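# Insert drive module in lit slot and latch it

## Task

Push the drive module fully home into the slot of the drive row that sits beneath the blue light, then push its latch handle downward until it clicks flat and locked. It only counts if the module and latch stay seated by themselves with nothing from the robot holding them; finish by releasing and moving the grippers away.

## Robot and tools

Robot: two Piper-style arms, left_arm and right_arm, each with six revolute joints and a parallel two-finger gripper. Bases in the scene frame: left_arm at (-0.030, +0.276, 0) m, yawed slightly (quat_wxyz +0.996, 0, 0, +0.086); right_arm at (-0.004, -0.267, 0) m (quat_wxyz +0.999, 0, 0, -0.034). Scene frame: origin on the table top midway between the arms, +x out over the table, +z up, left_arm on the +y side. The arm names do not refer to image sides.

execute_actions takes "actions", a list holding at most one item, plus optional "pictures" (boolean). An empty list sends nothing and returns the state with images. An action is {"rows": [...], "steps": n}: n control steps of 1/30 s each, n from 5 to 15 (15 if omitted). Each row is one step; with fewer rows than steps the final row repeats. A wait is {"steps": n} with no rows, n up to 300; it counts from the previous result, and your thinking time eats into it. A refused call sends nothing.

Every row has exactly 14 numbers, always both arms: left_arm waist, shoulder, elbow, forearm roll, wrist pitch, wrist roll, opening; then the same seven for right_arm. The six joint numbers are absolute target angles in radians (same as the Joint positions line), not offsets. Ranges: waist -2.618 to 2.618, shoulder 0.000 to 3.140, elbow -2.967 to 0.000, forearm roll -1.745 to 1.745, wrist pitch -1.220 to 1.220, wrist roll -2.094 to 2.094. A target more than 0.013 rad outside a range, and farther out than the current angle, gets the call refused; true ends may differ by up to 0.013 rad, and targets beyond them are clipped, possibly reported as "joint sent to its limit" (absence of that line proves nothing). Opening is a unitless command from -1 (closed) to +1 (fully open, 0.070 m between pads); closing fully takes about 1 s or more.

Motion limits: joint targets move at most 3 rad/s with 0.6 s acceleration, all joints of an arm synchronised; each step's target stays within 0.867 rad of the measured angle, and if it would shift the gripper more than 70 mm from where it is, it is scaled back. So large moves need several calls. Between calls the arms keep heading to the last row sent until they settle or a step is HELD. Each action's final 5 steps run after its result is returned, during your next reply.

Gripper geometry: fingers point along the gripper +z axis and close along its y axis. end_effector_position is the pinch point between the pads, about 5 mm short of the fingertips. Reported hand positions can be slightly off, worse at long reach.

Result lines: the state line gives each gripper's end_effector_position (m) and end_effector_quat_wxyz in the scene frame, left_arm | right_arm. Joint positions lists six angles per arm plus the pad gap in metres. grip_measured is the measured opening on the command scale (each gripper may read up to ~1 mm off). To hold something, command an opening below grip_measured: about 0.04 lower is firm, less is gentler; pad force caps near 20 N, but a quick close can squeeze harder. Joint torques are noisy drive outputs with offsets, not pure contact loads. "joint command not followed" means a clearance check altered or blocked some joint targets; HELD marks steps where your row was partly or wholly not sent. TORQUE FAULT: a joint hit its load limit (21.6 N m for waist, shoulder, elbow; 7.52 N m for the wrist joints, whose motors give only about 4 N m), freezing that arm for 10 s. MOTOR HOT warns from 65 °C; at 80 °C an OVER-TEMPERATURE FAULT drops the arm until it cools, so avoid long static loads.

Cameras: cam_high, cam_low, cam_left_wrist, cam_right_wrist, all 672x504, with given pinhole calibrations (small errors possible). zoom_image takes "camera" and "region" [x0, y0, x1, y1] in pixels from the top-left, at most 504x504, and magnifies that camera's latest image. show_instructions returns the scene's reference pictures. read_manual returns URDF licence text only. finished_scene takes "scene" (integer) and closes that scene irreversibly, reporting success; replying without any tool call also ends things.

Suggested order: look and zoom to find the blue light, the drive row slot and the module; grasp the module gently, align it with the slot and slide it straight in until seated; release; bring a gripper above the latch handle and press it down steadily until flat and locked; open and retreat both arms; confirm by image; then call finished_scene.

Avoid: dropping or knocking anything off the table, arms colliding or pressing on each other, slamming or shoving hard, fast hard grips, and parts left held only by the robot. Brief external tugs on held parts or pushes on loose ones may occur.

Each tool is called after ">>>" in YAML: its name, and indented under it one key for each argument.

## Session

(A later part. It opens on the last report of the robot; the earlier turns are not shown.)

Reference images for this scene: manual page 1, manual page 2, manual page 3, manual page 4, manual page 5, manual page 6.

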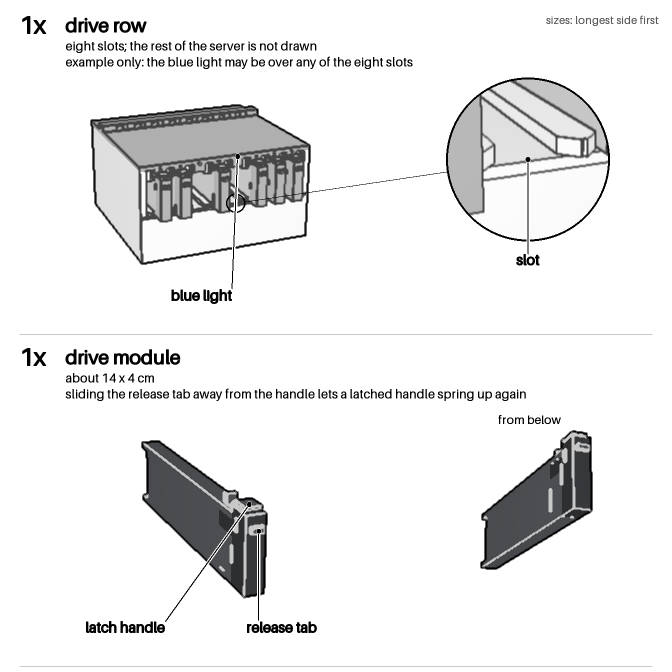

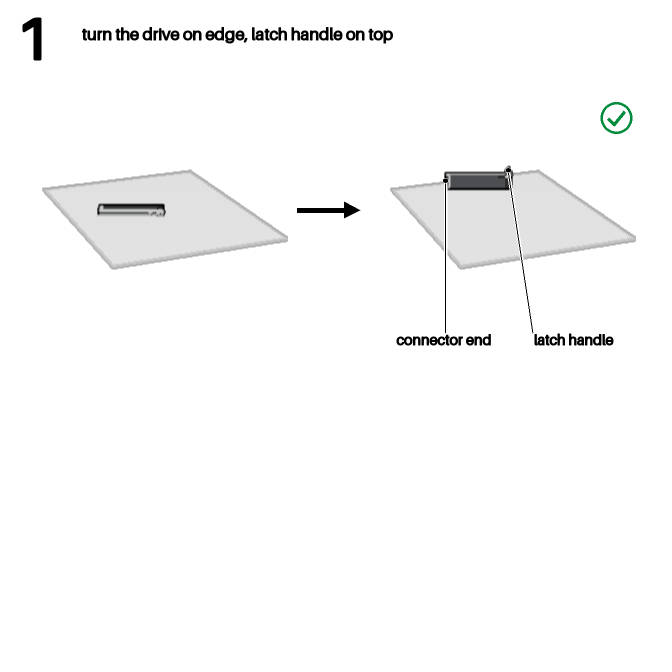

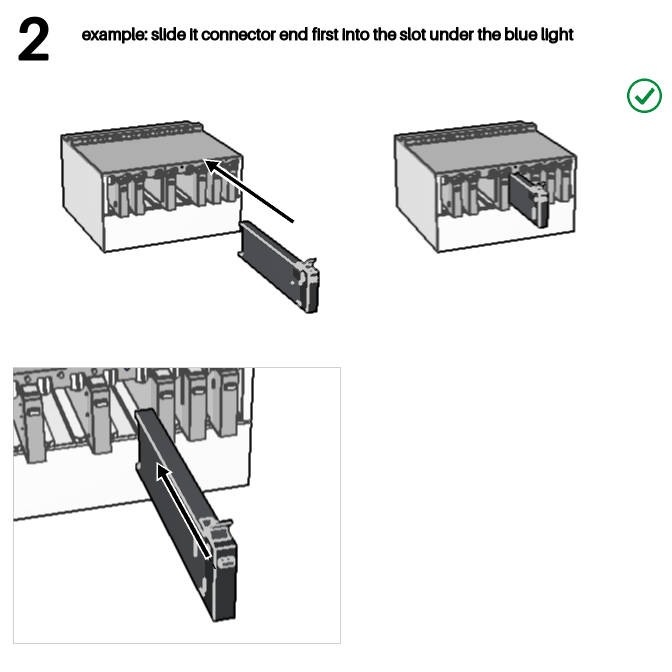

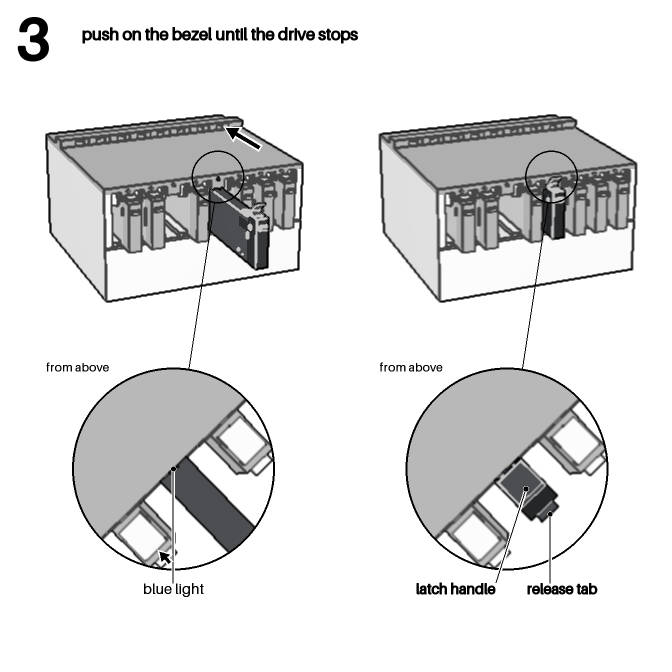

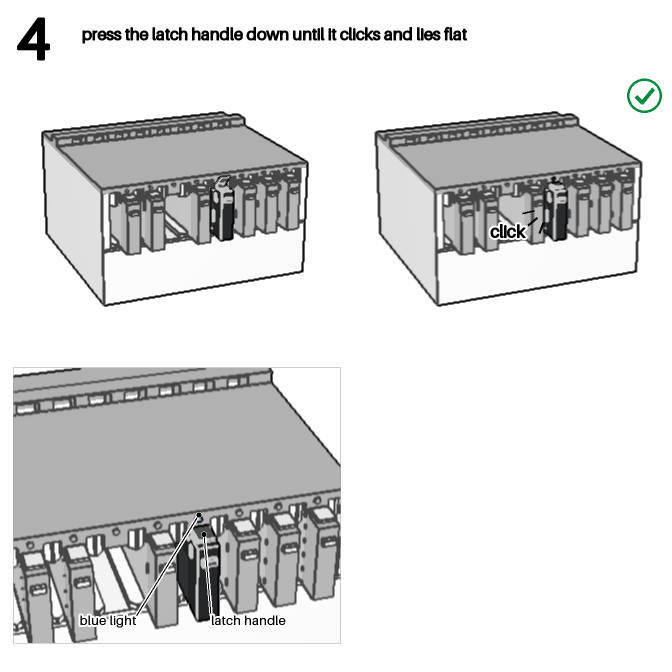

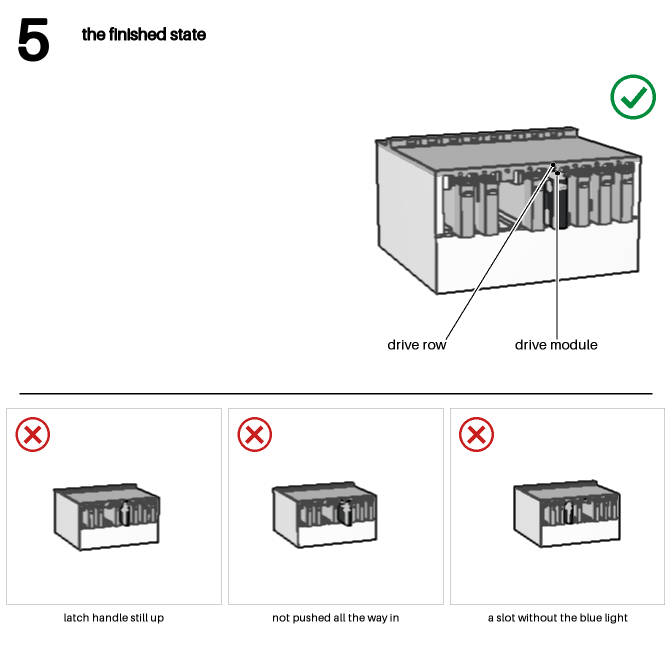

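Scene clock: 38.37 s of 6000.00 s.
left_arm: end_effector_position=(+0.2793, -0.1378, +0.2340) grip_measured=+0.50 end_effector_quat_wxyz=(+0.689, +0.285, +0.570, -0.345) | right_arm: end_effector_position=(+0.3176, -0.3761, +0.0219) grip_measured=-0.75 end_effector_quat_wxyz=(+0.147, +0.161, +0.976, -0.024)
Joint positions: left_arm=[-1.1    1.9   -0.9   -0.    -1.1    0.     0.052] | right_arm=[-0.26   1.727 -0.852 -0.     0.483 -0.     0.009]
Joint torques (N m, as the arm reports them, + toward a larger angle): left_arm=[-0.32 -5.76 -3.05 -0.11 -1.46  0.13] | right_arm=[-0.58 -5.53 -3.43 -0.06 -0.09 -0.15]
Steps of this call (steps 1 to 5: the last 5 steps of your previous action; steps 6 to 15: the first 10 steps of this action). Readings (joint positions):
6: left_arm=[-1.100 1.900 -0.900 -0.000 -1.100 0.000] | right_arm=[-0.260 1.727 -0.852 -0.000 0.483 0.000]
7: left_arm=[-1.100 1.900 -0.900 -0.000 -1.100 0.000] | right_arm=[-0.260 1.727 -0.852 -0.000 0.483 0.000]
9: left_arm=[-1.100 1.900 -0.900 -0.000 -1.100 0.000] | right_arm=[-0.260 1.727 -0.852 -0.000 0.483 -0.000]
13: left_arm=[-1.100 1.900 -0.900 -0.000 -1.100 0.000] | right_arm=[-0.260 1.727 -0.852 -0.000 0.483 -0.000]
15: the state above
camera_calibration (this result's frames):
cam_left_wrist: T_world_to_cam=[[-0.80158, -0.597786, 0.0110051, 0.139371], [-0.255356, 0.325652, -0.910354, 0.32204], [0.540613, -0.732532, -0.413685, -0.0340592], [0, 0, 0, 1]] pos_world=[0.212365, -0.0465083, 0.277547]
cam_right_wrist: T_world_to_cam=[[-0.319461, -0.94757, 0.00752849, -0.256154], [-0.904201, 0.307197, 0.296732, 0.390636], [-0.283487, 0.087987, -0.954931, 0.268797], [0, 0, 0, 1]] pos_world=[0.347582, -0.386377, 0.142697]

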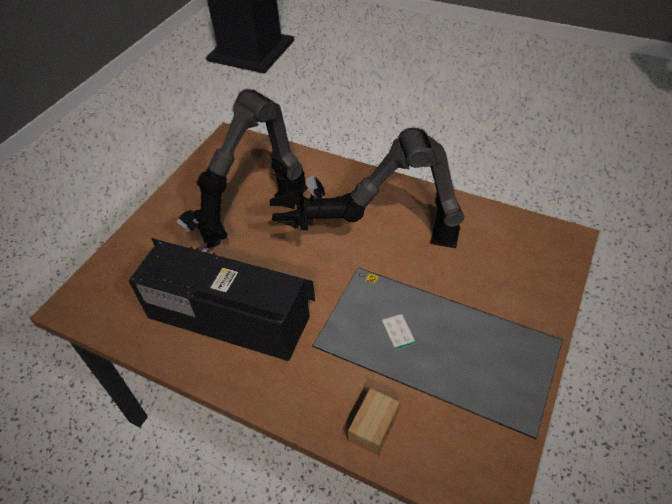

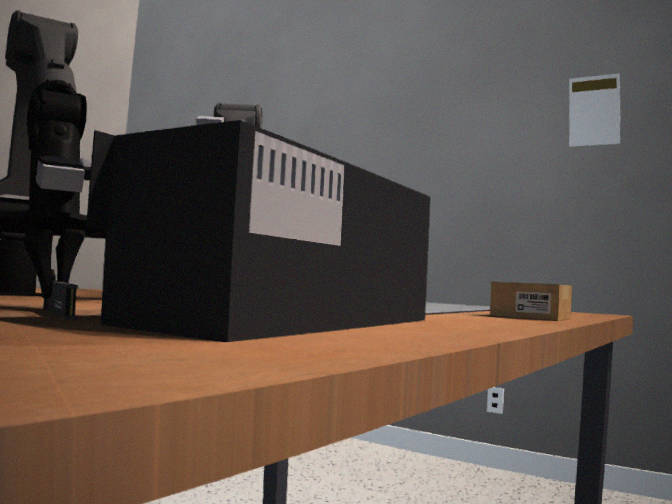

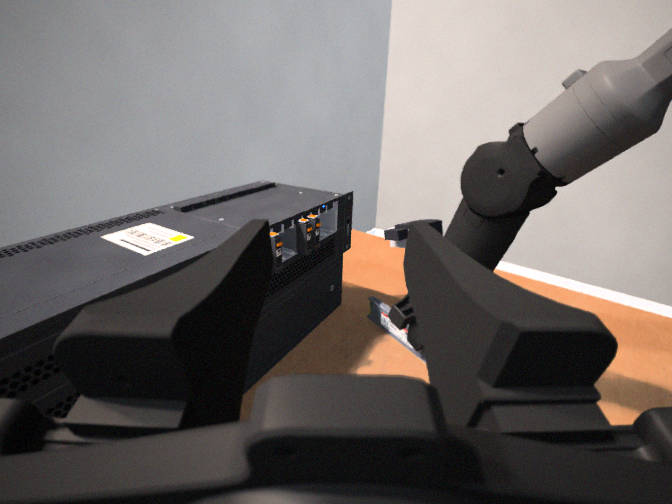

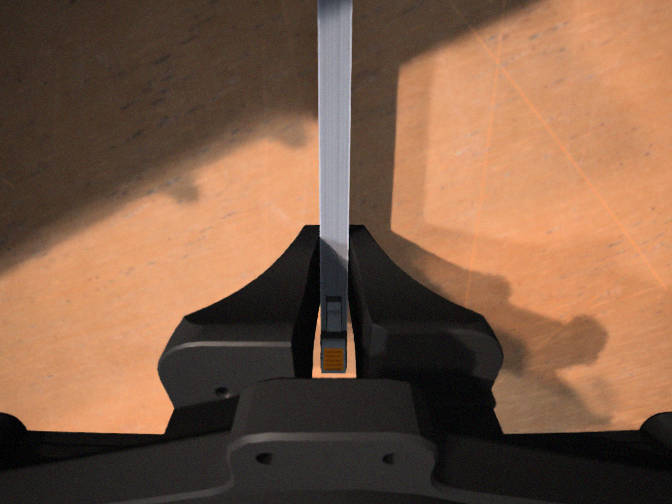

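>>> execute_actions:
  actions:
    - {"rows":[[-1.1,1.9,-0.9,0,-1.1,0,0.5,-0.2823,1.6038,-1.2814,0.1517,1.0708,-0.523,-0.83]],"steps":15}

>>> execute_actions:
  actions:
    - {"steps":20}
  pictures: true

>>> zoom_image:
  camera: "cam_left_wrist"
  region: [290, 190, 370, 250]

Scene clock: 39.17 s of 6000.00 s.
left_arm: end_effector_position=(+0.2793, -0.1378, +0.2340) grip_measured=+0.50 end_effector_quat_wxyz=(+0.689, +0.285, +0.570, -0.345) | right_arm: end_effector_position=(+0.3331, -0.3752, +0.0712) grip_measured=-0.75 end_effector_quat_wxyz=(+0.142, +0.081, +0.986, -0.016)
Joint positions: left_arm=[-1.1    1.9   -0.9   -0.    -1.1    0.     0.053] | right_arm=[-0.269  1.678 -1.026  0.061  0.722 -0.212  0.009]
Joint torques (N m, as the arm reports them, + toward a larger angle): left_arm=[-0.32 -5.9  -2.89 -0.11 -1.47  0.12] | right_arm=[-0.99 -6.68 -5.15  0.27  0.15 -0.35]
Steps of this call (steps 1 to 5: the last 5 steps of your previous action; steps 6 to 14: the robot went on to your last target; steps 15 to 24: the first 10 steps of this action). Readings (joint positions):
15: left_arm=[-1.100 1.900 -0.900 -0.000 -1.100 0.000] | right_arm=[-0.260 1.727 -0.852 -0.000 0.484 -0.000]
16: left_arm=[-1.100 1.900 -0.900 -0.000 -1.100 0.000] | right_arm=[-0.260 1.727 -0.854 0.000 0.487 -0.003]
18: left_arm=[-1.100 1.900 -0.900 -0.000 -1.100 0.000] | right_arm=[-0.261 1.722 -0.871 0.006 0.512 -0.025]
22: left_arm=[-1.100 1.900 -0.900 -0.000 -1.100 0.000] | right_arm=[-0.265 1.697 -0.958 0.037 0.630 -0.130]
24: the state above

Scene clock: 39.83 s of 6000.00 s.
left_arm: end_effector_position=(+0.2793, -0.1378, +0.2340) grip_measured=+0.50 end_effector_quat_wxyz=(+0.689, +0.285, +0.570, -0.345) | right_arm: end_effector_position=(+0.3398, -0.3609, +0.1556) grip_measured=-0.75 end_effector_quat_wxyz=(+0.150, -0.058, +0.987, +0.008)
Joint positions: left_arm=[-1.1    1.9   -0.9   -0.    -1.1    0.     0.052] | right_arm=[-0.282  1.603 -1.282  0.152  1.071 -0.523  0.009]
Joint torques (N m, as the arm reports them, + toward a larger angle): left_arm=[-0.42 -5.95 -2.71 -0.12 -1.46  0.14] | right_arm=[-0.87 -4.52 -3.03  0.18 -0.35  0.07]
Kept back: nothing.
Steps of this call (steps 1 to 5: the last 5 steps of your previous action; steps 6 to 20: the robot went on to your last target). Readings (joint positions):
1: left_arm=[-1.100 1.900 -0.900 -0.000 -1.100 0.000] | right_arm=[-0.271 1.667 -1.063 0.074 0.773 -0.258]
2: left_arm=[-1.100 1.900 -0.900 -0.000 -1.100 0.000] | right_arm=[-0.273 1.656 -1.100 0.087 0.822 -0.302]
4: left_arm=[-1.100 1.900 -0.900 -0.000 -1.100 0.000] | right_arm=[-0.276 1.636 -1.169 0.111 0.916 -0.385]
8: left_arm=[-1.100 1.900 -0.900 -0.000 -1.100 0.000] | right_arm=[-0.281 1.609 -1.258 0.143 1.039 -0.494]
20: the state above
camera_calibration (this result's frames):
cam_left_wrist: T_world_to_cam=[[-0.80158, -0.597786, 0.0110052, 0.139371], [-0.255357, 0.325652, -0.910354, 0.32204], [0.540613, -0.732532, -0.413685, -0.0340593], [0, 0, 0, 1]] pos_world=[0.212365, -0.0465083, 0.277547]
cam_right_wrist: T_world_to_cam=[[0.119945, -0.992741, 0.00884532, -0.401462], [-0.948869, -0.112014, 0.295129, 0.230455], [-0.291996, -0.0437922, -0.955416, 0.356826], [0, 0, 0, 1]] pos_world=[0.371017, -0.357107, 0.276455]

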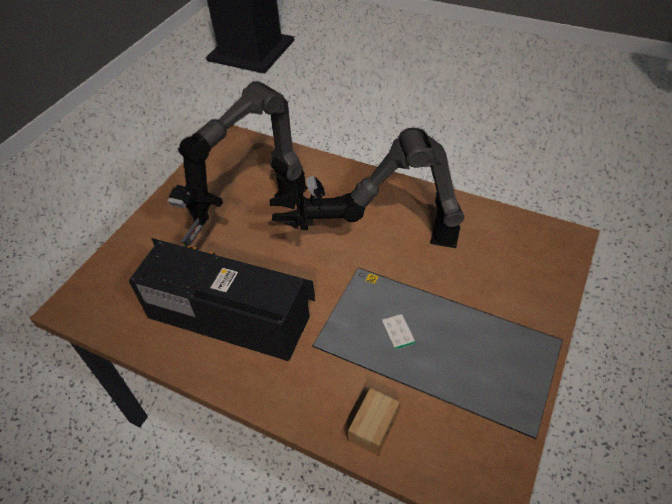

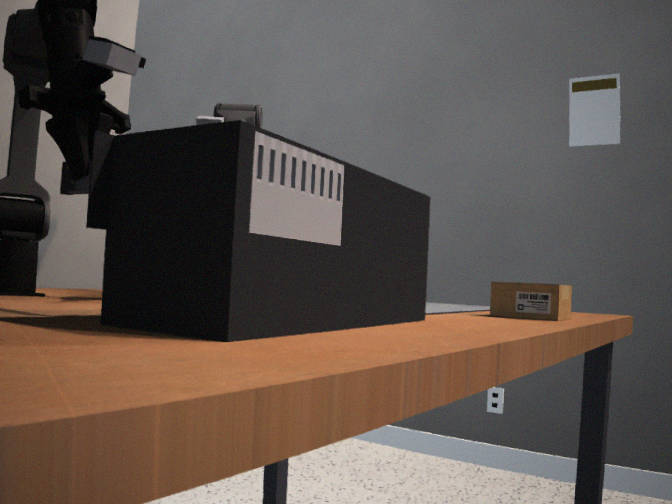

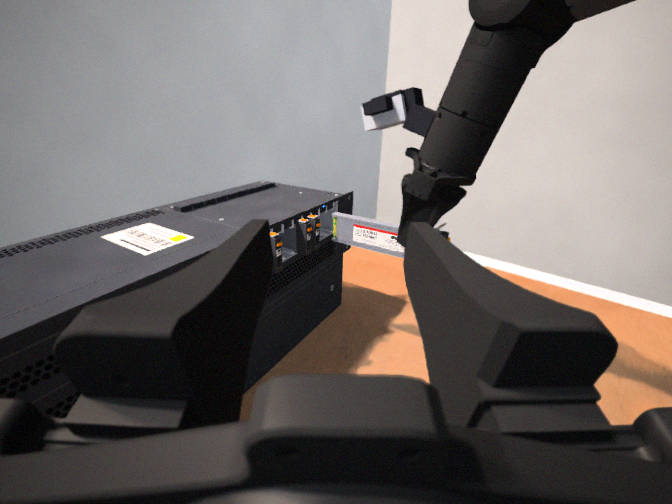

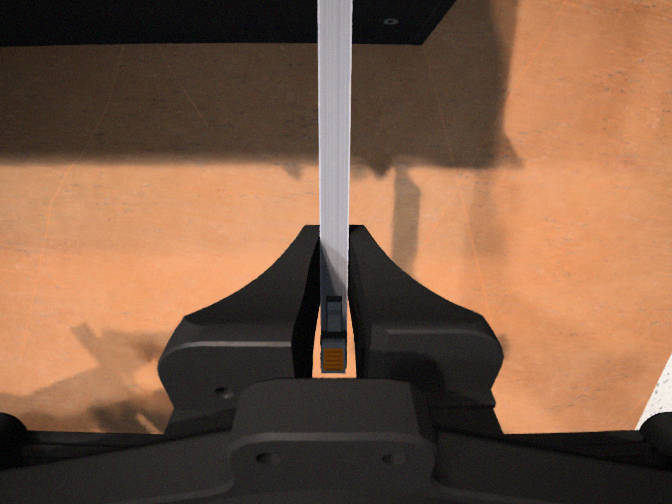

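Region (290, 190, 370, 250) of cam_left_wrist's 672x504 image, scaled by 6.300, with more detail than that image has; it fills the top 378 rows of this view, and the rest is white.

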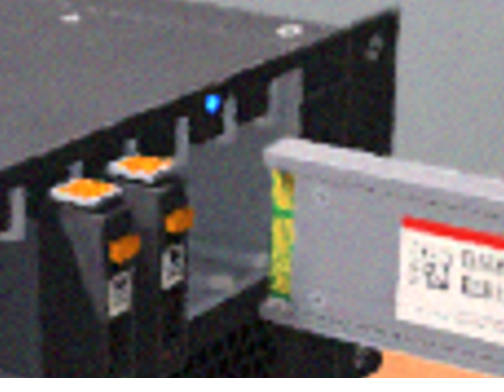

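>>> execute_actions:
  actions:
    - {"rows":[[-1.1,1.9,-0.9,0,-1.1,0,0.5,-0.2469,1.6826,-1.3826,0.1395,1.088,-0.482,-0.83]],"steps":15}

>>> execute_actions:
  actions:
    - {"steps":6}

Scene clock: 40.40 s of 6000.00 s.
left_arm: end_effector_position=(+0.2793, -0.1378, +0.2340) grip_measured=+0.50 end_effector_quat_wxyz=(+0.689, +0.285, +0.570, -0.345) | right_arm: end_effector_position=(+0.3598, -0.3586, +0.1524) grip_measured=-0.75 end_effector_quat_wxyz=(+0.137, -0.059, +0.989, +0.010)
Joint positions: left_arm=[-1.1    1.9   -0.9   -0.    -1.1    0.     0.052] | right_arm=[-0.249  1.685 -1.378  0.132  1.104 -0.48   0.009]
Joint torques (N m, as the arm reports them, + toward a larger angle): left_arm=[-0.25 -5.82 -2.78 -0.12 -1.47  0.13] | right_arm=[ 3.5  -5.9  -7.27  1.64 -3.27 -0.26]
Steps of this call (steps 1 to 7: the robot went on to your last target; steps 8 to 17: the first 10 steps of this action). Readings (joint positions):
8: left_arm=[-1.100 1.900 -0.900 -0.000 -1.100 0.000] | right_arm=[-0.282 1.604 -1.282 0.152 1.071 -0.523]
9: left_arm=[-1.100 1.900 -0.900 -0.000 -1.100 0.000] | right_arm=[-0.282 1.606 -1.283 0.152 1.071 -0.522]
11: left_arm=[-1.100 1.900 -0.900 -0.000 -1.100 0.000] | right_arm=[-0.274 1.625 -1.306 0.149 1.075 -0.512]
15: left_arm=[-1.100 1.900 -0.900 -0.000 -1.100 0.000] | right_arm=[-0.250 1.681 -1.375 0.134 1.101 -0.482]
17: the state above

Scene clock: 40.60 s of 6000.00 s.
left_arm: end_effector_position=(+0.2793, -0.1378, +0.2340) grip_measured=+0.50 end_effector_quat_wxyz=(+0.689, +0.285, +0.570, -0.345) | right_arm: end_effector_position=(+0.3598, -0.3580, +0.1527) grip_measured=-0.75 end_effector_quat_wxyz=(+0.138, -0.059, +0.989, +0.011)
Joint positions: left_arm=[-1.1    1.9   -0.9   -0.    -1.1    0.     0.052] | right_arm=[-0.249  1.685 -1.378  0.134  1.105 -0.48   0.009]
Joint torques (N m, as the arm reports them, + toward a larger angle): left_arm=[-0.35 -5.87 -2.93 -0.1  -1.47  0.12] | right_arm=[ 5.23 -6.52 -8.9   2.16 -3.47 -0.44]
Kept back: nothing.
Steps of this call (steps 1 to 5: the last 5 steps of your previous action; step 6: the robot went on to your last target). Readings (joint positions):
1: left_arm=[-1.100 1.900 -0.900 -0.000 -1.100 0.000] | right_arm=[-0.249 1.685 -1.378 0.132 1.104 -0.480]
2: left_arm=[-1.100 1.900 -0.900 -0.000 -1.100 0.000] | right_arm=[-0.249 1.685 -1.378 0.132 1.104 -0.480]
4: left_arm=[-1.100 1.900 -0.900 -0.000 -1.100 0.000] | right_arm=[-0.249 1.685 -1.378 0.133 1.104 -0.480]
6: the state above

Blocked again; back off to about x=0.354.

>>> execute_actions:
  actions:
    - {"rows":[[-1.1,1.9,-0.9,0,-1.1,0,0.5,-0.262,1.648,-1.338,0.145,1.0805,-0.500,-0.83]],"steps":15}

>>> execute_actions:
  actions:
    - {"steps":12}
  pictures: true

>>> zoom_image:
  camera: "cam_left_wrist"
  region: [290, 190, 370, 250]

>>> zoom_image:
  camera: "cam_high"
  region: [160, 210, 230, 265]

Scene clock: 41.13 s of 6000.00 s.
left_arm: end_effector_position=(+0.2793, -0.1378, +0.2340) grip_measured=+0.50 end_effector_quat_wxyz=(+0.689, +0.285, +0.570, -0.345) | right_arm: end_effector_position=(+0.3586, -0.3582, +0.1597) grip_measured=-0.75 end_effector_quat_wxyz=(+0.161, -0.060, +0.985, +0.007)
Joint positions: left_arm=[-1.1    1.9   -0.9   -0.    -1.1    0.     0.052] | right_arm=[-0.259  1.645 -1.344  0.153  1.066 -0.502  0.009]
Joint torques (N m, as the arm reports them, + toward a larger angle): left_arm=[-0.35 -5.83 -2.86 -0.11 -1.45  0.11] | right_arm=[-0.97 -5.18 -3.03 -0.03 -0.01  0.06]
Steps of this call (steps 1 to 6: the robot went on to your last target; steps 7 to 16: the first 10 steps of this action). Readings (joint positions):
7: left_arm=[-1.100 1.900 -0.900 -0.000 -1.100 0.000] | right_arm=[-0.248 1.684 -1.381 0.138 1.111 -0.481]
8: left_arm=[-1.100 1.900 -0.900 -0.000 -1.100 0.000] | right_arm=[-0.248 1.682 -1.380 0.139 1.110 -0.482]
10: left_arm=[-1.100 1.900 -0.900 -0.000 -1.100 0.000] | right_arm=[-0.254 1.663 -1.360 0.146 1.085 -0.493]
14: left_arm=[-1.100 1.900 -0.900 -0.000 -1.100 0.000] | right_arm=[-0.258 1.645 -1.344 0.154 1.064 -0.503]
16: the state above

Scene clock: 41.53 s of 6000.00 s.
left_arm: end_effector_position=(+0.2793, -0.1378, +0.2340) grip_measured=+0.50 end_effector_quat_wxyz=(+0.689, +0.285, +0.570, -0.345) | right_arm: end_effector_position=(+0.3541, -0.3592, +0.1561) grip_measured=-0.75 end_effector_quat_wxyz=(+0.150, -0.059, +0.987, +0.008)
Joint positions: left_arm=[-1.1    1.9   -0.9   -0.    -1.1    0.     0.052] | right_arm=[-0.262  1.647 -1.338  0.146  1.079 -0.5    0.009]
Joint torques (N m, as the arm reports them, + toward a larger angle): left_arm=[-0.34 -5.8  -2.82 -0.12 -1.46  0.13] | right_arm=[-0.94 -5.17 -3.11 -0.02 -0.06  0.06]
Kept back: nothing.
Steps of this call (steps 1 to 5: the last 5 steps of your previous action; steps 6 to 12: the robot went on to your last target). Readings (joint positions):
1: left_arm=[-1.100 1.900 -0.900 -0.000 -1.100 0.000] | right_arm=[-0.259 1.645 -1.344 0.152 1.068 -0.502]
2: left_arm=[-1.100 1.900 -0.900 -0.000 -1.100 0.000] | right_arm=[-0.260 1.645 -1.343 0.150 1.070 -0.502]
4: left_arm=[-1.100 1.900 -0.900 -0.000 -1.100 0.000] | right_arm=[-0.261 1.646 -1.341 0.148 1.074 -0.501]
8: left_arm=[-1.100 1.900 -0.900 -0.000 -1.100 0.000] | right_arm=[-0.261 1.647 -1.339 0.146 1.078 -0.501]
12: the state above
camera_calibration (this result's frames):
cam_left_wrist: T_world_to_cam=[[-0.80158, -0.597786, 0.0110053, 0.139371], [-0.255357, 0.325652, -0.910354, 0.32204], [0.540613, -0.732532, -0.413685, -0.0340593], [0, 0, 0, 1]] pos_world=[0.212365, -0.0465083, 0.277547]
cam_right_wrist: T_world_to_cam=[[0.121273, -0.99258, 0.00878514, -0.401934], [-0.948808, -0.113315, 0.294826, 0.243616], [-0.291643, -0.0440897, -0.955511, 0.361329], [0, 0, 0, 1]] pos_world=[0.385267, -0.355416, 0.27696]

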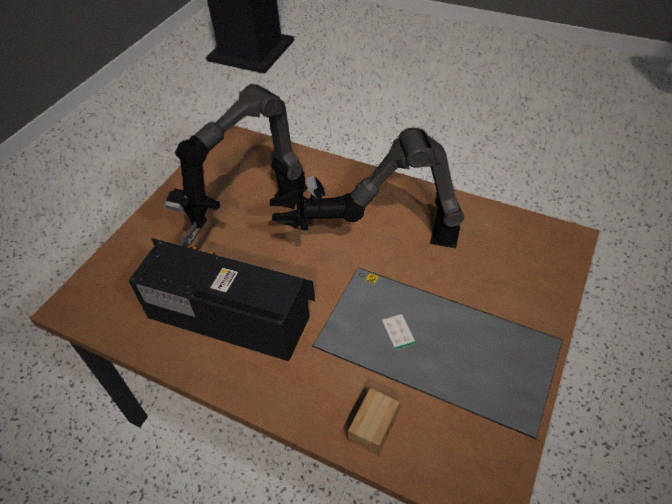

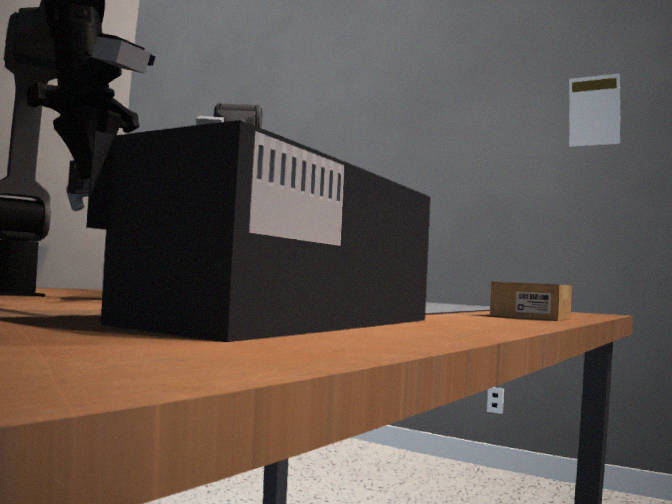

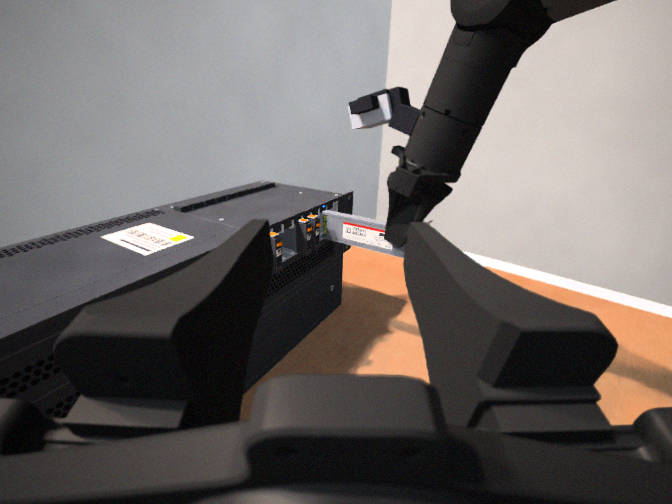

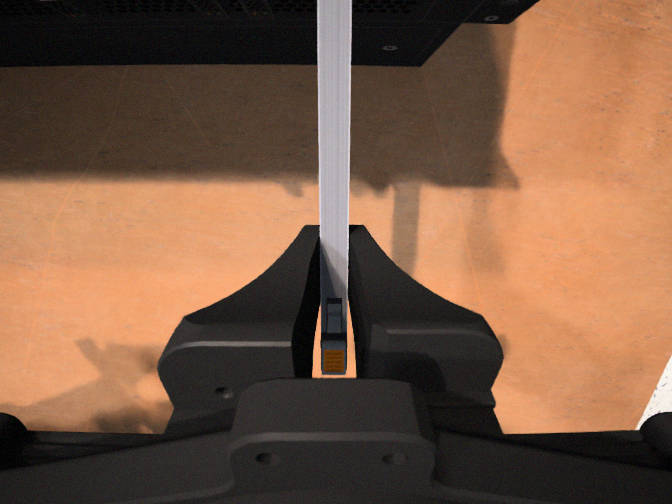

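Region (290, 190, 370, 250) of cam_left_wrist's 672x504 image, scaled by 6.300, with more detail than that image has; it fills the top 378 rows of this view, and the rest is white.

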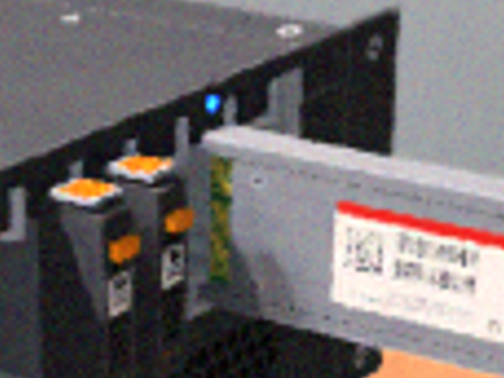

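Region (160, 210, 230, 265) of cam_high's 672x504 image, scaled by 7.200, with more detail than that image has; it fills the top 396 rows of this view, and the rest is white.

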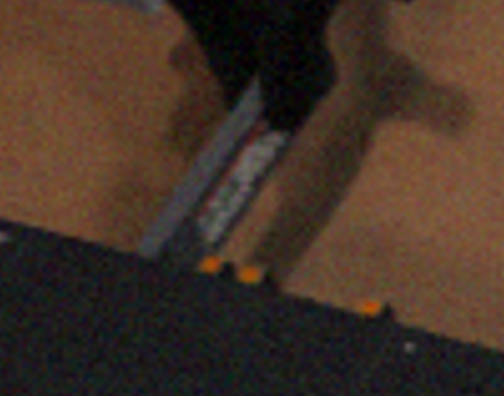

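>>> execute_actions:
  actions:
    - {"rows":[[-1.1,1.9,-0.9,0,-1.1,0,0.5,-0.284,1.648,-1.338,0.145,1.0805,-0.522,-0.83]],"steps":12}

>>> execute_actions:
  actions:
    - {"rows":[[-1.1,1.9,-0.9,0,-1.1,0,0.5,-0.2689,1.6826,-1.3826,0.1395,1.088,-0.504,-0.83]],"steps":15}
  pictures: true

>>> execute_actions:
  actions:
    - {"rows":[[-1.1,1.9,-0.9,0,-1.1,0,0.5,-0.284,1.648,-1.338,0.145,1.0805,-0.522,-0.83]],"steps":12}

>>> zoom_image:
  camera: "cam_left_wrist"
  region: [290, 190, 370, 250]

>>> zoom_image:
  camera: "cam_high"
  region: [160, 210, 230, 265]

Scene clock: 42.33 s of 6000.00 s.
left_arm: end_effector_position=(+0.2793, -0.1378, +0.2340) grip_measured=+0.50 end_effector_quat_wxyz=(+0.689, +0.285, +0.570, -0.345) | right_arm: end_effector_position=(+0.3513, -0.3678, +0.1556) grip_measured=-0.75 end_effector_quat_wxyz=(+0.149, -0.059, +0.987, +0.005)
Joint positions: left_arm=[-1.1    1.9   -0.9   -0.    -1.1    0.     0.052] | right_arm=[-0.286  1.648 -1.338  0.144  1.081 -0.523  0.009]
Joint torques (N m, as the arm reports them, + toward a larger angle): left_arm=[-0.3  -5.88 -2.9  -0.1  -1.47  0.1 ] | right_arm=[ 0.4  -4.95 -3.11  0.22 -0.11  0.06]
Steps of this call (steps 1 to 17: the robot went on to your last target; steps 18 to 24: the first 7 steps of this action). Readings (joint positions):
18: left_arm=[-1.100 1.900 -0.900 -0.000 -1.100 0.000] | right_arm=[-0.262 1.648 -1.338 0.145 1.080 -0.500]
19: left_arm=[-1.100 1.900 -0.900 -0.000 -1.100 0.000] | right_arm=[-0.265 1.648 -1.338 0.145 1.081 -0.502]
21: left_arm=[-1.100 1.900 -0.900 -0.000 -1.100 0.000] | right_arm=[-0.283 1.648 -1.338 0.145 1.081 -0.520]
24: the state above

Scene clock: 42.83 s of 6000.00 s.
left_arm: end_effector_position=(+0.2793, -0.1378, +0.2340) grip_measured=+0.50 end_effector_quat_wxyz=(+0.689, +0.285, +0.570, -0.345) | right_arm: end_effector_position=(+0.3602, -0.3659, +0.1541) grip_measured=-0.75 end_effector_quat_wxyz=(+0.143, -0.059, +0.988, +0.006)
Joint positions: left_arm=[-1.1    1.9   -0.9   -0.    -1.1    0.     0.052] | right_arm=[-0.269  1.684 -1.38   0.137  1.096 -0.503  0.009]
Joint torques (N m, as the arm reports them, + toward a larger angle): left_arm=[-0.33 -5.79 -2.93 -0.1  -1.48  0.13] | right_arm=[ 1.48 -5.75 -5.94  0.83 -2.03 -0.16]
Steps of this call (steps 1 to 5: the last 5 steps of your previous action; steps 6 to 15: the first 10 steps of this action). Readings (joint positions):
6: left_arm=[-1.100 1.900 -0.900 -0.000 -1.100 0.000] | right_arm=[-0.284 1.648 -1.338 0.144 1.081 -0.522]
7: left_arm=[-1.100 1.900 -0.900 -0.000 -1.100 0.000] | right_arm=[-0.283 1.650 -1.340 0.144 1.081 -0.521]
9: left_arm=[-1.100 1.900 -0.900 -0.000 -1.100 0.000] | right_arm=[-0.275 1.669 -1.362 0.143 1.086 -0.511]
13: left_arm=[-1.100 1.900 -0.900 -0.000 -1.100 0.000] | right_arm=[-0.269 1.684 -1.380 0.137 1.096 -0.503]
15: the state above
camera_calibration (this result's frames):
cam_left_wrist: T_world_to_cam=[[-0.80158, -0.597786, 0.0110052, 0.139371], [-0.255356, 0.325652, -0.910354, 0.32204], [0.540613, -0.732532, -0.413684, -0.0340593], [0, 0, 0, 1]] pos_world=[0.212365, -0.0465083, 0.277547]
cam_right_wrist: T_world_to_cam=[[0.120599, -0.992634, 0.0115763, -0.409461], [-0.944809, -0.111194, 0.308176, 0.24654], [-0.304618, -0.048103, -0.951259, 0.363399], [0, 0, 0, 1]] pos_world=[0.393012, -0.361551, 0.274449]

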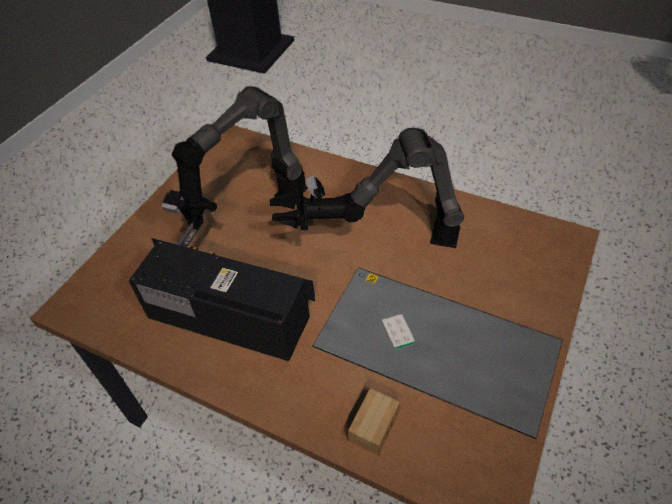

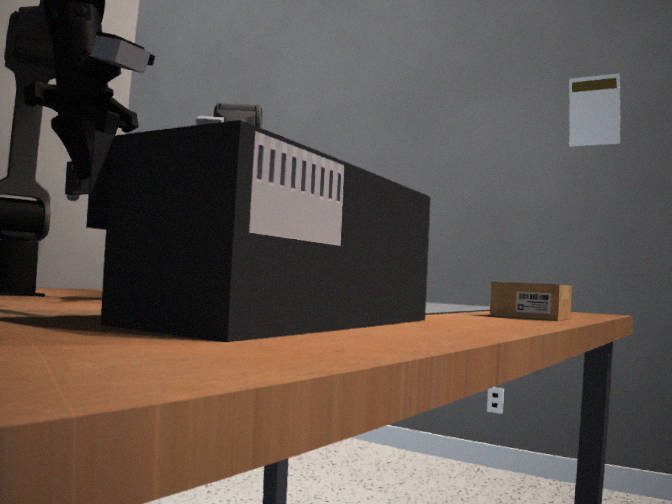

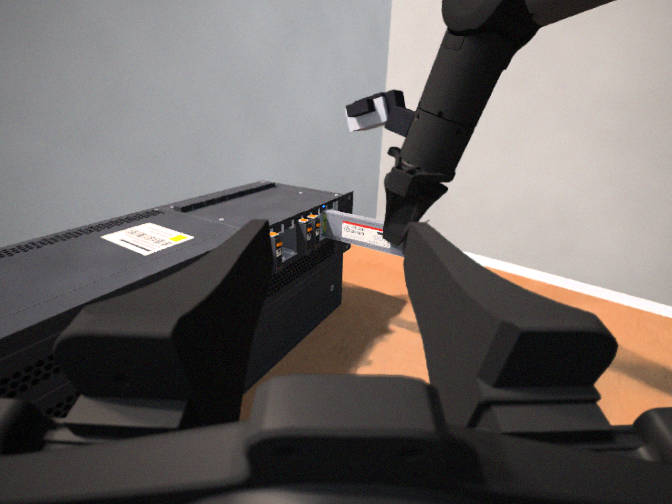

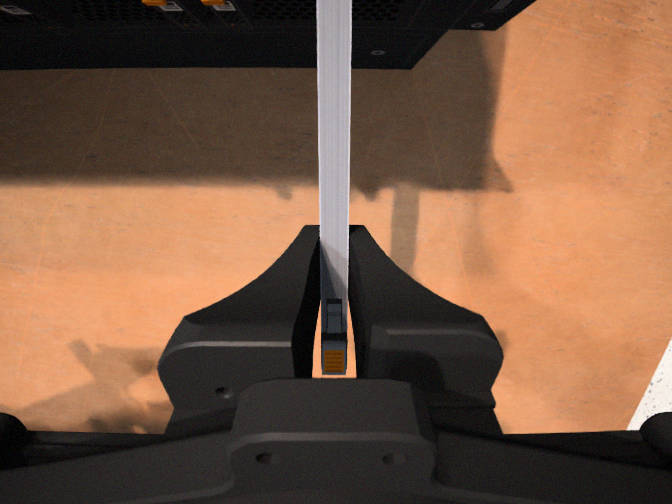

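Scene clock: 43.23 s of 6000.00 s.
left_arm: end_effector_position=(+0.2793, -0.1378, +0.2340) grip_measured=+0.50 end_effector_quat_wxyz=(+0.689, +0.285, +0.570, -0.345) | right_arm: end_effector_position=(+0.3548, -0.3673, +0.1581) grip_measured=-0.75 end_effector_quat_wxyz=(+0.157, -0.059, +0.986, +0.003)
Joint positions: left_arm=[-1.1    1.9   -0.9   -0.    -1.1    0.     0.052] | right_arm=[-0.283  1.646 -1.341  0.149  1.07  -0.523  0.009]
Joint torques (N m, as the arm reports them, + toward a larger angle): left_arm=[-0.42 -5.76 -2.93 -0.11 -1.47  0.11] | right_arm=[-0.48 -5.42 -3.35  0.14 -0.08 -0.02]
Steps of this call (steps 1 to 5: the last 5 steps of your previous action; steps 6 to 12: the first 7 steps of this action). Readings (joint positions):
6: left_arm=[-1.100 1.900 -0.900 -0.000 -1.100 0.000] | right_arm=[-0.269 1.684 -1.380 0.137 1.095 -0.504]
7: left_arm=[-1.100 1.900 -0.900 -0.000 -1.100 0.000] | right_arm=[-0.270 1.682 -1.378 0.137 1.094 -0.505]
9: left_arm=[-1.100 1.900 -0.900 -0.000 -1.100 0.000] | right_arm=[-0.276 1.664 -1.359 0.146 1.074 -0.515]
12: the state above

Region (290, 190, 370, 250) of cam_left_wrist's 672x504 image, scaled by 6.300, with more detail than that image has; it fills the top 378 rows of this view, and the rest is white.

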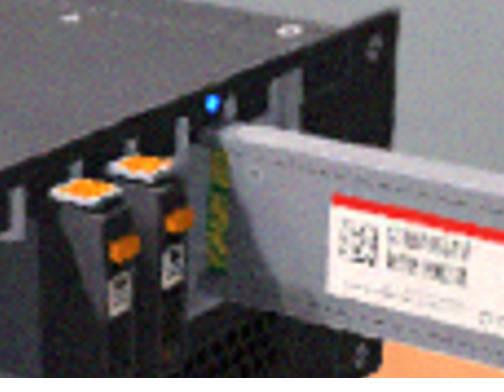

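Region (160, 210, 230, 265) of cam_high's 672x504 image, scaled by 7.200, with more detail than that image has; it fills the top 396 rows of this view, and the rest is white.

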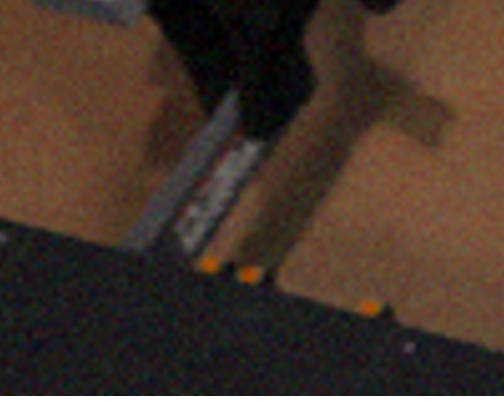

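>>> execute_actions:
  actions:
    - {"rows":[[-1.1,1.9,-0.9,0,-1.1,0,0.5,-0.284,1.6496,-1.328,0.145,1.075,-0.522,-0.83]],"steps":15}

>>> execute_actions:
  actions:
    - {"rows":[[-1.1,1.9,-0.9,0,-1.1,0,0.5,-0.264,1.695,-1.386,0.138,1.085,-0.498,-0.83]],"steps":15}
  pictures: true

>>> execute_actions:
  actions:
    - {"rows":[[-1.1,1.9,-0.9,0,-1.1,0,0.5,-0.277,1.665,-1.348,0.143,1.078,-0.514,-0.83]],"steps":12}

>>> zoom_image:
  camera: "cam_left_wrist"
  region: [290, 190, 370, 250]

Scene clock: 43.83 s of 6000.00 s.
left_arm: end_effector_position=(+0.2793, -0.1378, +0.2340) grip_measured=+0.50 end_effector_quat_wxyz=(+0.689, +0.285, +0.570, -0.345) | right_arm: end_effector_position=(+0.3501, -0.3666, +0.1519) grip_measured=-0.75 end_effector_quat_wxyz=(+0.146, -0.058, +0.988, +0.007)
Joint positions: left_arm=[-1.1    1.9   -0.9   -0.    -1.1    0.     0.052] | right_arm=[-0.284  1.65  -1.327  0.145  1.075 -0.522  0.009]
Joint torques (N m, as the arm reports them, + toward a larger angle): left_arm=[-0.35 -5.86 -2.88 -0.13 -1.47  0.13] | right_arm=[-0.86 -5.07 -4.13 -0.02 -0.24  0.07]
Steps of this call (steps 1 to 5: the last 5 steps of your previous action; steps 6 to 8: the robot went on to your last target; steps 9 to 18: the first 10 steps of this action). Readings (joint positions):
9: left_arm=[-1.100 1.900 -0.900 -0.000 -1.100 0.000] | right_arm=[-0.284 1.647 -1.339 0.146 1.079 -0.523]
10: left_arm=[-1.100 1.900 -0.900 -0.000 -1.100 0.000] | right_arm=[-0.284 1.647 -1.336 0.146 1.078 -0.522]
12: left_arm=[-1.100 1.900 -0.900 -0.000 -1.100 0.000] | right_arm=[-0.284 1.649 -1.327 0.145 1.075 -0.522]
16: left_arm=[-1.100 1.900 -0.900 -0.000 -1.100 0.000] | right_arm=[-0.284 1.650 -1.327 0.145 1.075 -0.522]
18: the state above

Scene clock: 44.33 s of 6000.00 s.
left_arm: end_effector_position=(+0.2793, -0.1378, +0.2340) grip_measured=+0.50 end_effector_quat_wxyz=(+0.689, +0.285, +0.570, -0.345) | right_arm: end_effector_position=(+0.3611, -0.3659, +0.1501) grip_measured=-0.75 end_effector_quat_wxyz=(+0.138, -0.058, +0.989, +0.007)
Joint positions: left_arm=[-1.1    1.9   -0.9   -0.    -1.1    0.     0.053] | right_arm=[-0.266  1.697 -1.383  0.132  1.097 -0.497  0.009]
Joint torques (N m, as the arm reports them, + toward a larger angle): left_arm=[-0.32 -5.8  -2.87 -0.11 -1.48  0.12] | right_arm=[ 3.49 -6.06 -6.59  1.56 -2.93 -0.23]
Steps of this call (steps 1 to 5: the last 5 steps of your previous action; steps 6 to 15: the first 10 steps of this action). Readings (joint positions):
6: left_arm=[-1.100 1.900 -0.900 -0.000 -1.100 0.000] | right_arm=[-0.284 1.650 -1.327 0.145 1.075 -0.522]
7: left_arm=[-1.100 1.900 -0.900 -0.000 -1.100 0.000] | right_arm=[-0.284 1.652 -1.330 0.145 1.075 -0.521]
9: left_arm=[-1.100 1.900 -0.900 -0.000 -1.100 0.000] | right_arm=[-0.276 1.670 -1.355 0.141 1.079 -0.510]
13: left_arm=[-1.100 1.900 -0.900 -0.000 -1.100 0.000] | right_arm=[-0.266 1.697 -1.383 0.132 1.097 -0.497]
15: the state above
camera_calibration (this result's frames):
cam_left_wrist: T_world_to_cam=[[-0.80158, -0.597786, 0.0110051, 0.139371], [-0.255356, 0.325652, -0.910354, 0.32204], [0.540613, -0.732532, -0.413684, -0.0340593], [0, 0, 0, 1]] pos_world=[0.212365, -0.0465082, 0.277547]
cam_right_wrist: T_world_to_cam=[[0.119039, -0.992843, 0.00963687, -0.408785], [-0.941382, -0.109773, 0.318983, 0.24626], [-0.315642, -0.0470434, -0.947712, 0.363748], [0, 0, 0, 1]] pos_world=[0.3953, -0.361715, 0.270115]

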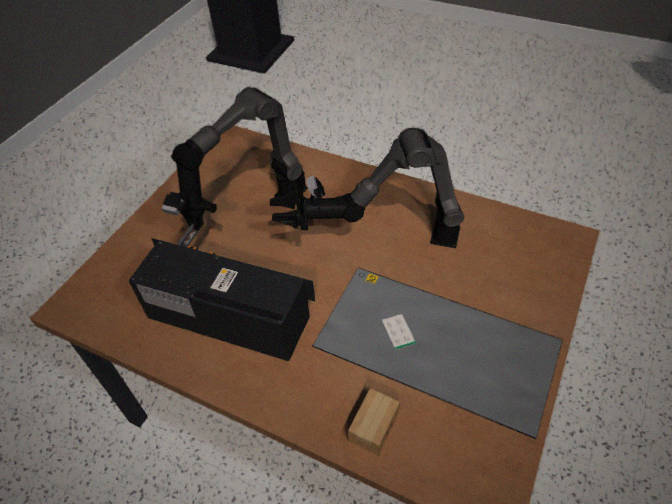

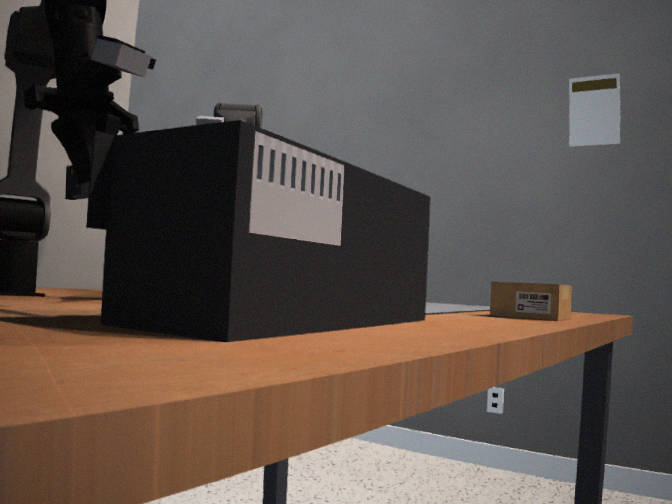

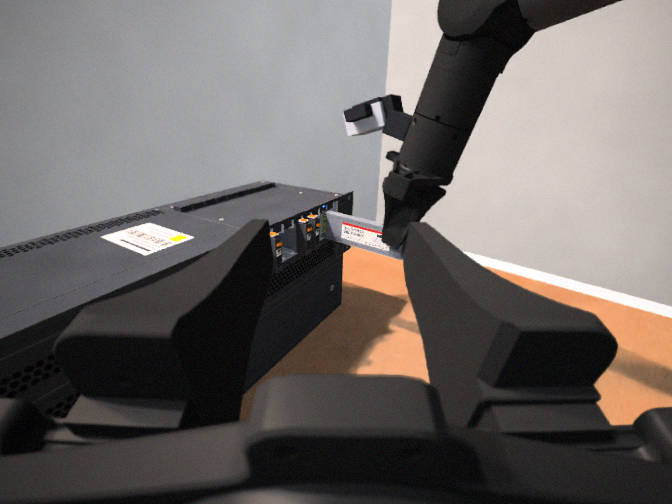

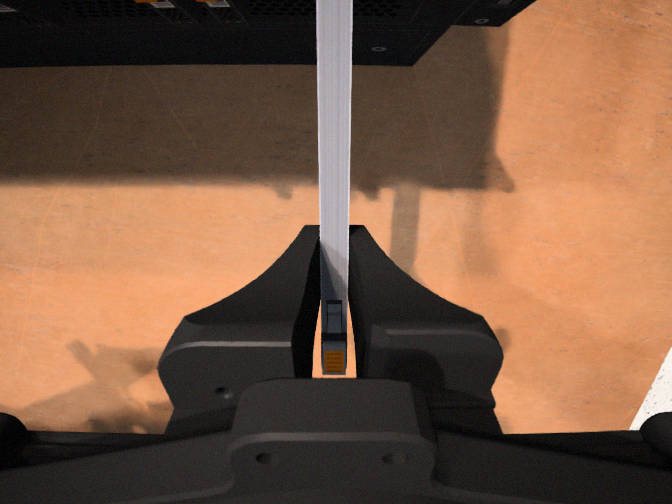

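Scene clock: 44.73 s of 6000.00 s.
left_arm: end_effector_position=(+0.2793, -0.1378, +0.2340) grip_measured=+0.50 end_effector_quat_wxyz=(+0.689, +0.285, +0.570, -0.345) | right_arm: end_effector_position=(+0.3605, -0.3656, +0.1557) grip_measured=-0.75 end_effector_quat_wxyz=(+0.158, -0.059, +0.986, +0.005)
Joint positions: left_arm=[-1.1    1.9   -0.9   -0.    -1.1    0.     0.052] | right_arm=[-0.274  1.663 -1.352  0.15   1.061 -0.515  0.009]
Joint torques (N m, as the arm reports them, + toward a larger angle): left_arm=[-0.45 -5.78 -2.87 -0.1  -1.47  0.14] | right_arm=[-0.44 -5.66 -3.99  0.21 -0.2  -0.02]
Steps of this call (steps 1 to 5: the last 5 steps of your previous action; steps 6 to 12: the first 7 steps of this action). Readings (joint positions):
6: left_arm=[-1.100 1.900 -0.900 -0.000 -1.100 0.000] | right_arm=[-0.266 1.696 -1.383 0.133 1.097 -0.497]
7: left_arm=[-1.100 1.900 -0.900 -0.000 -1.100 0.000] | right_arm=[-0.266 1.694 -1.381 0.135 1.096 -0.498]
9: left_arm=[-1.100 1.900 -0.900 -0.000 -1.100 0.000] | right_arm=[-0.271 1.677 -1.362 0.144 1.073 -0.509]
12: the state above

Region (290, 190, 370, 250) of cam_left_wrist's 672x504 image, scaled by 6.300, with more detail than that image has; it fills the top 378 rows of this view, and the rest is white.

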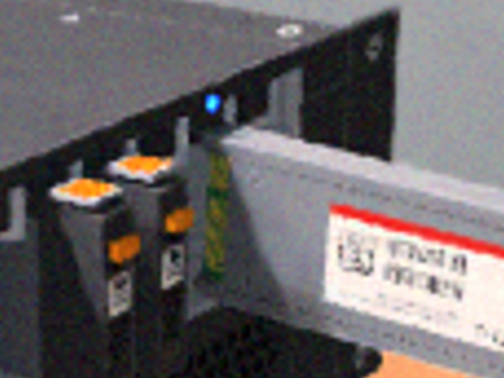

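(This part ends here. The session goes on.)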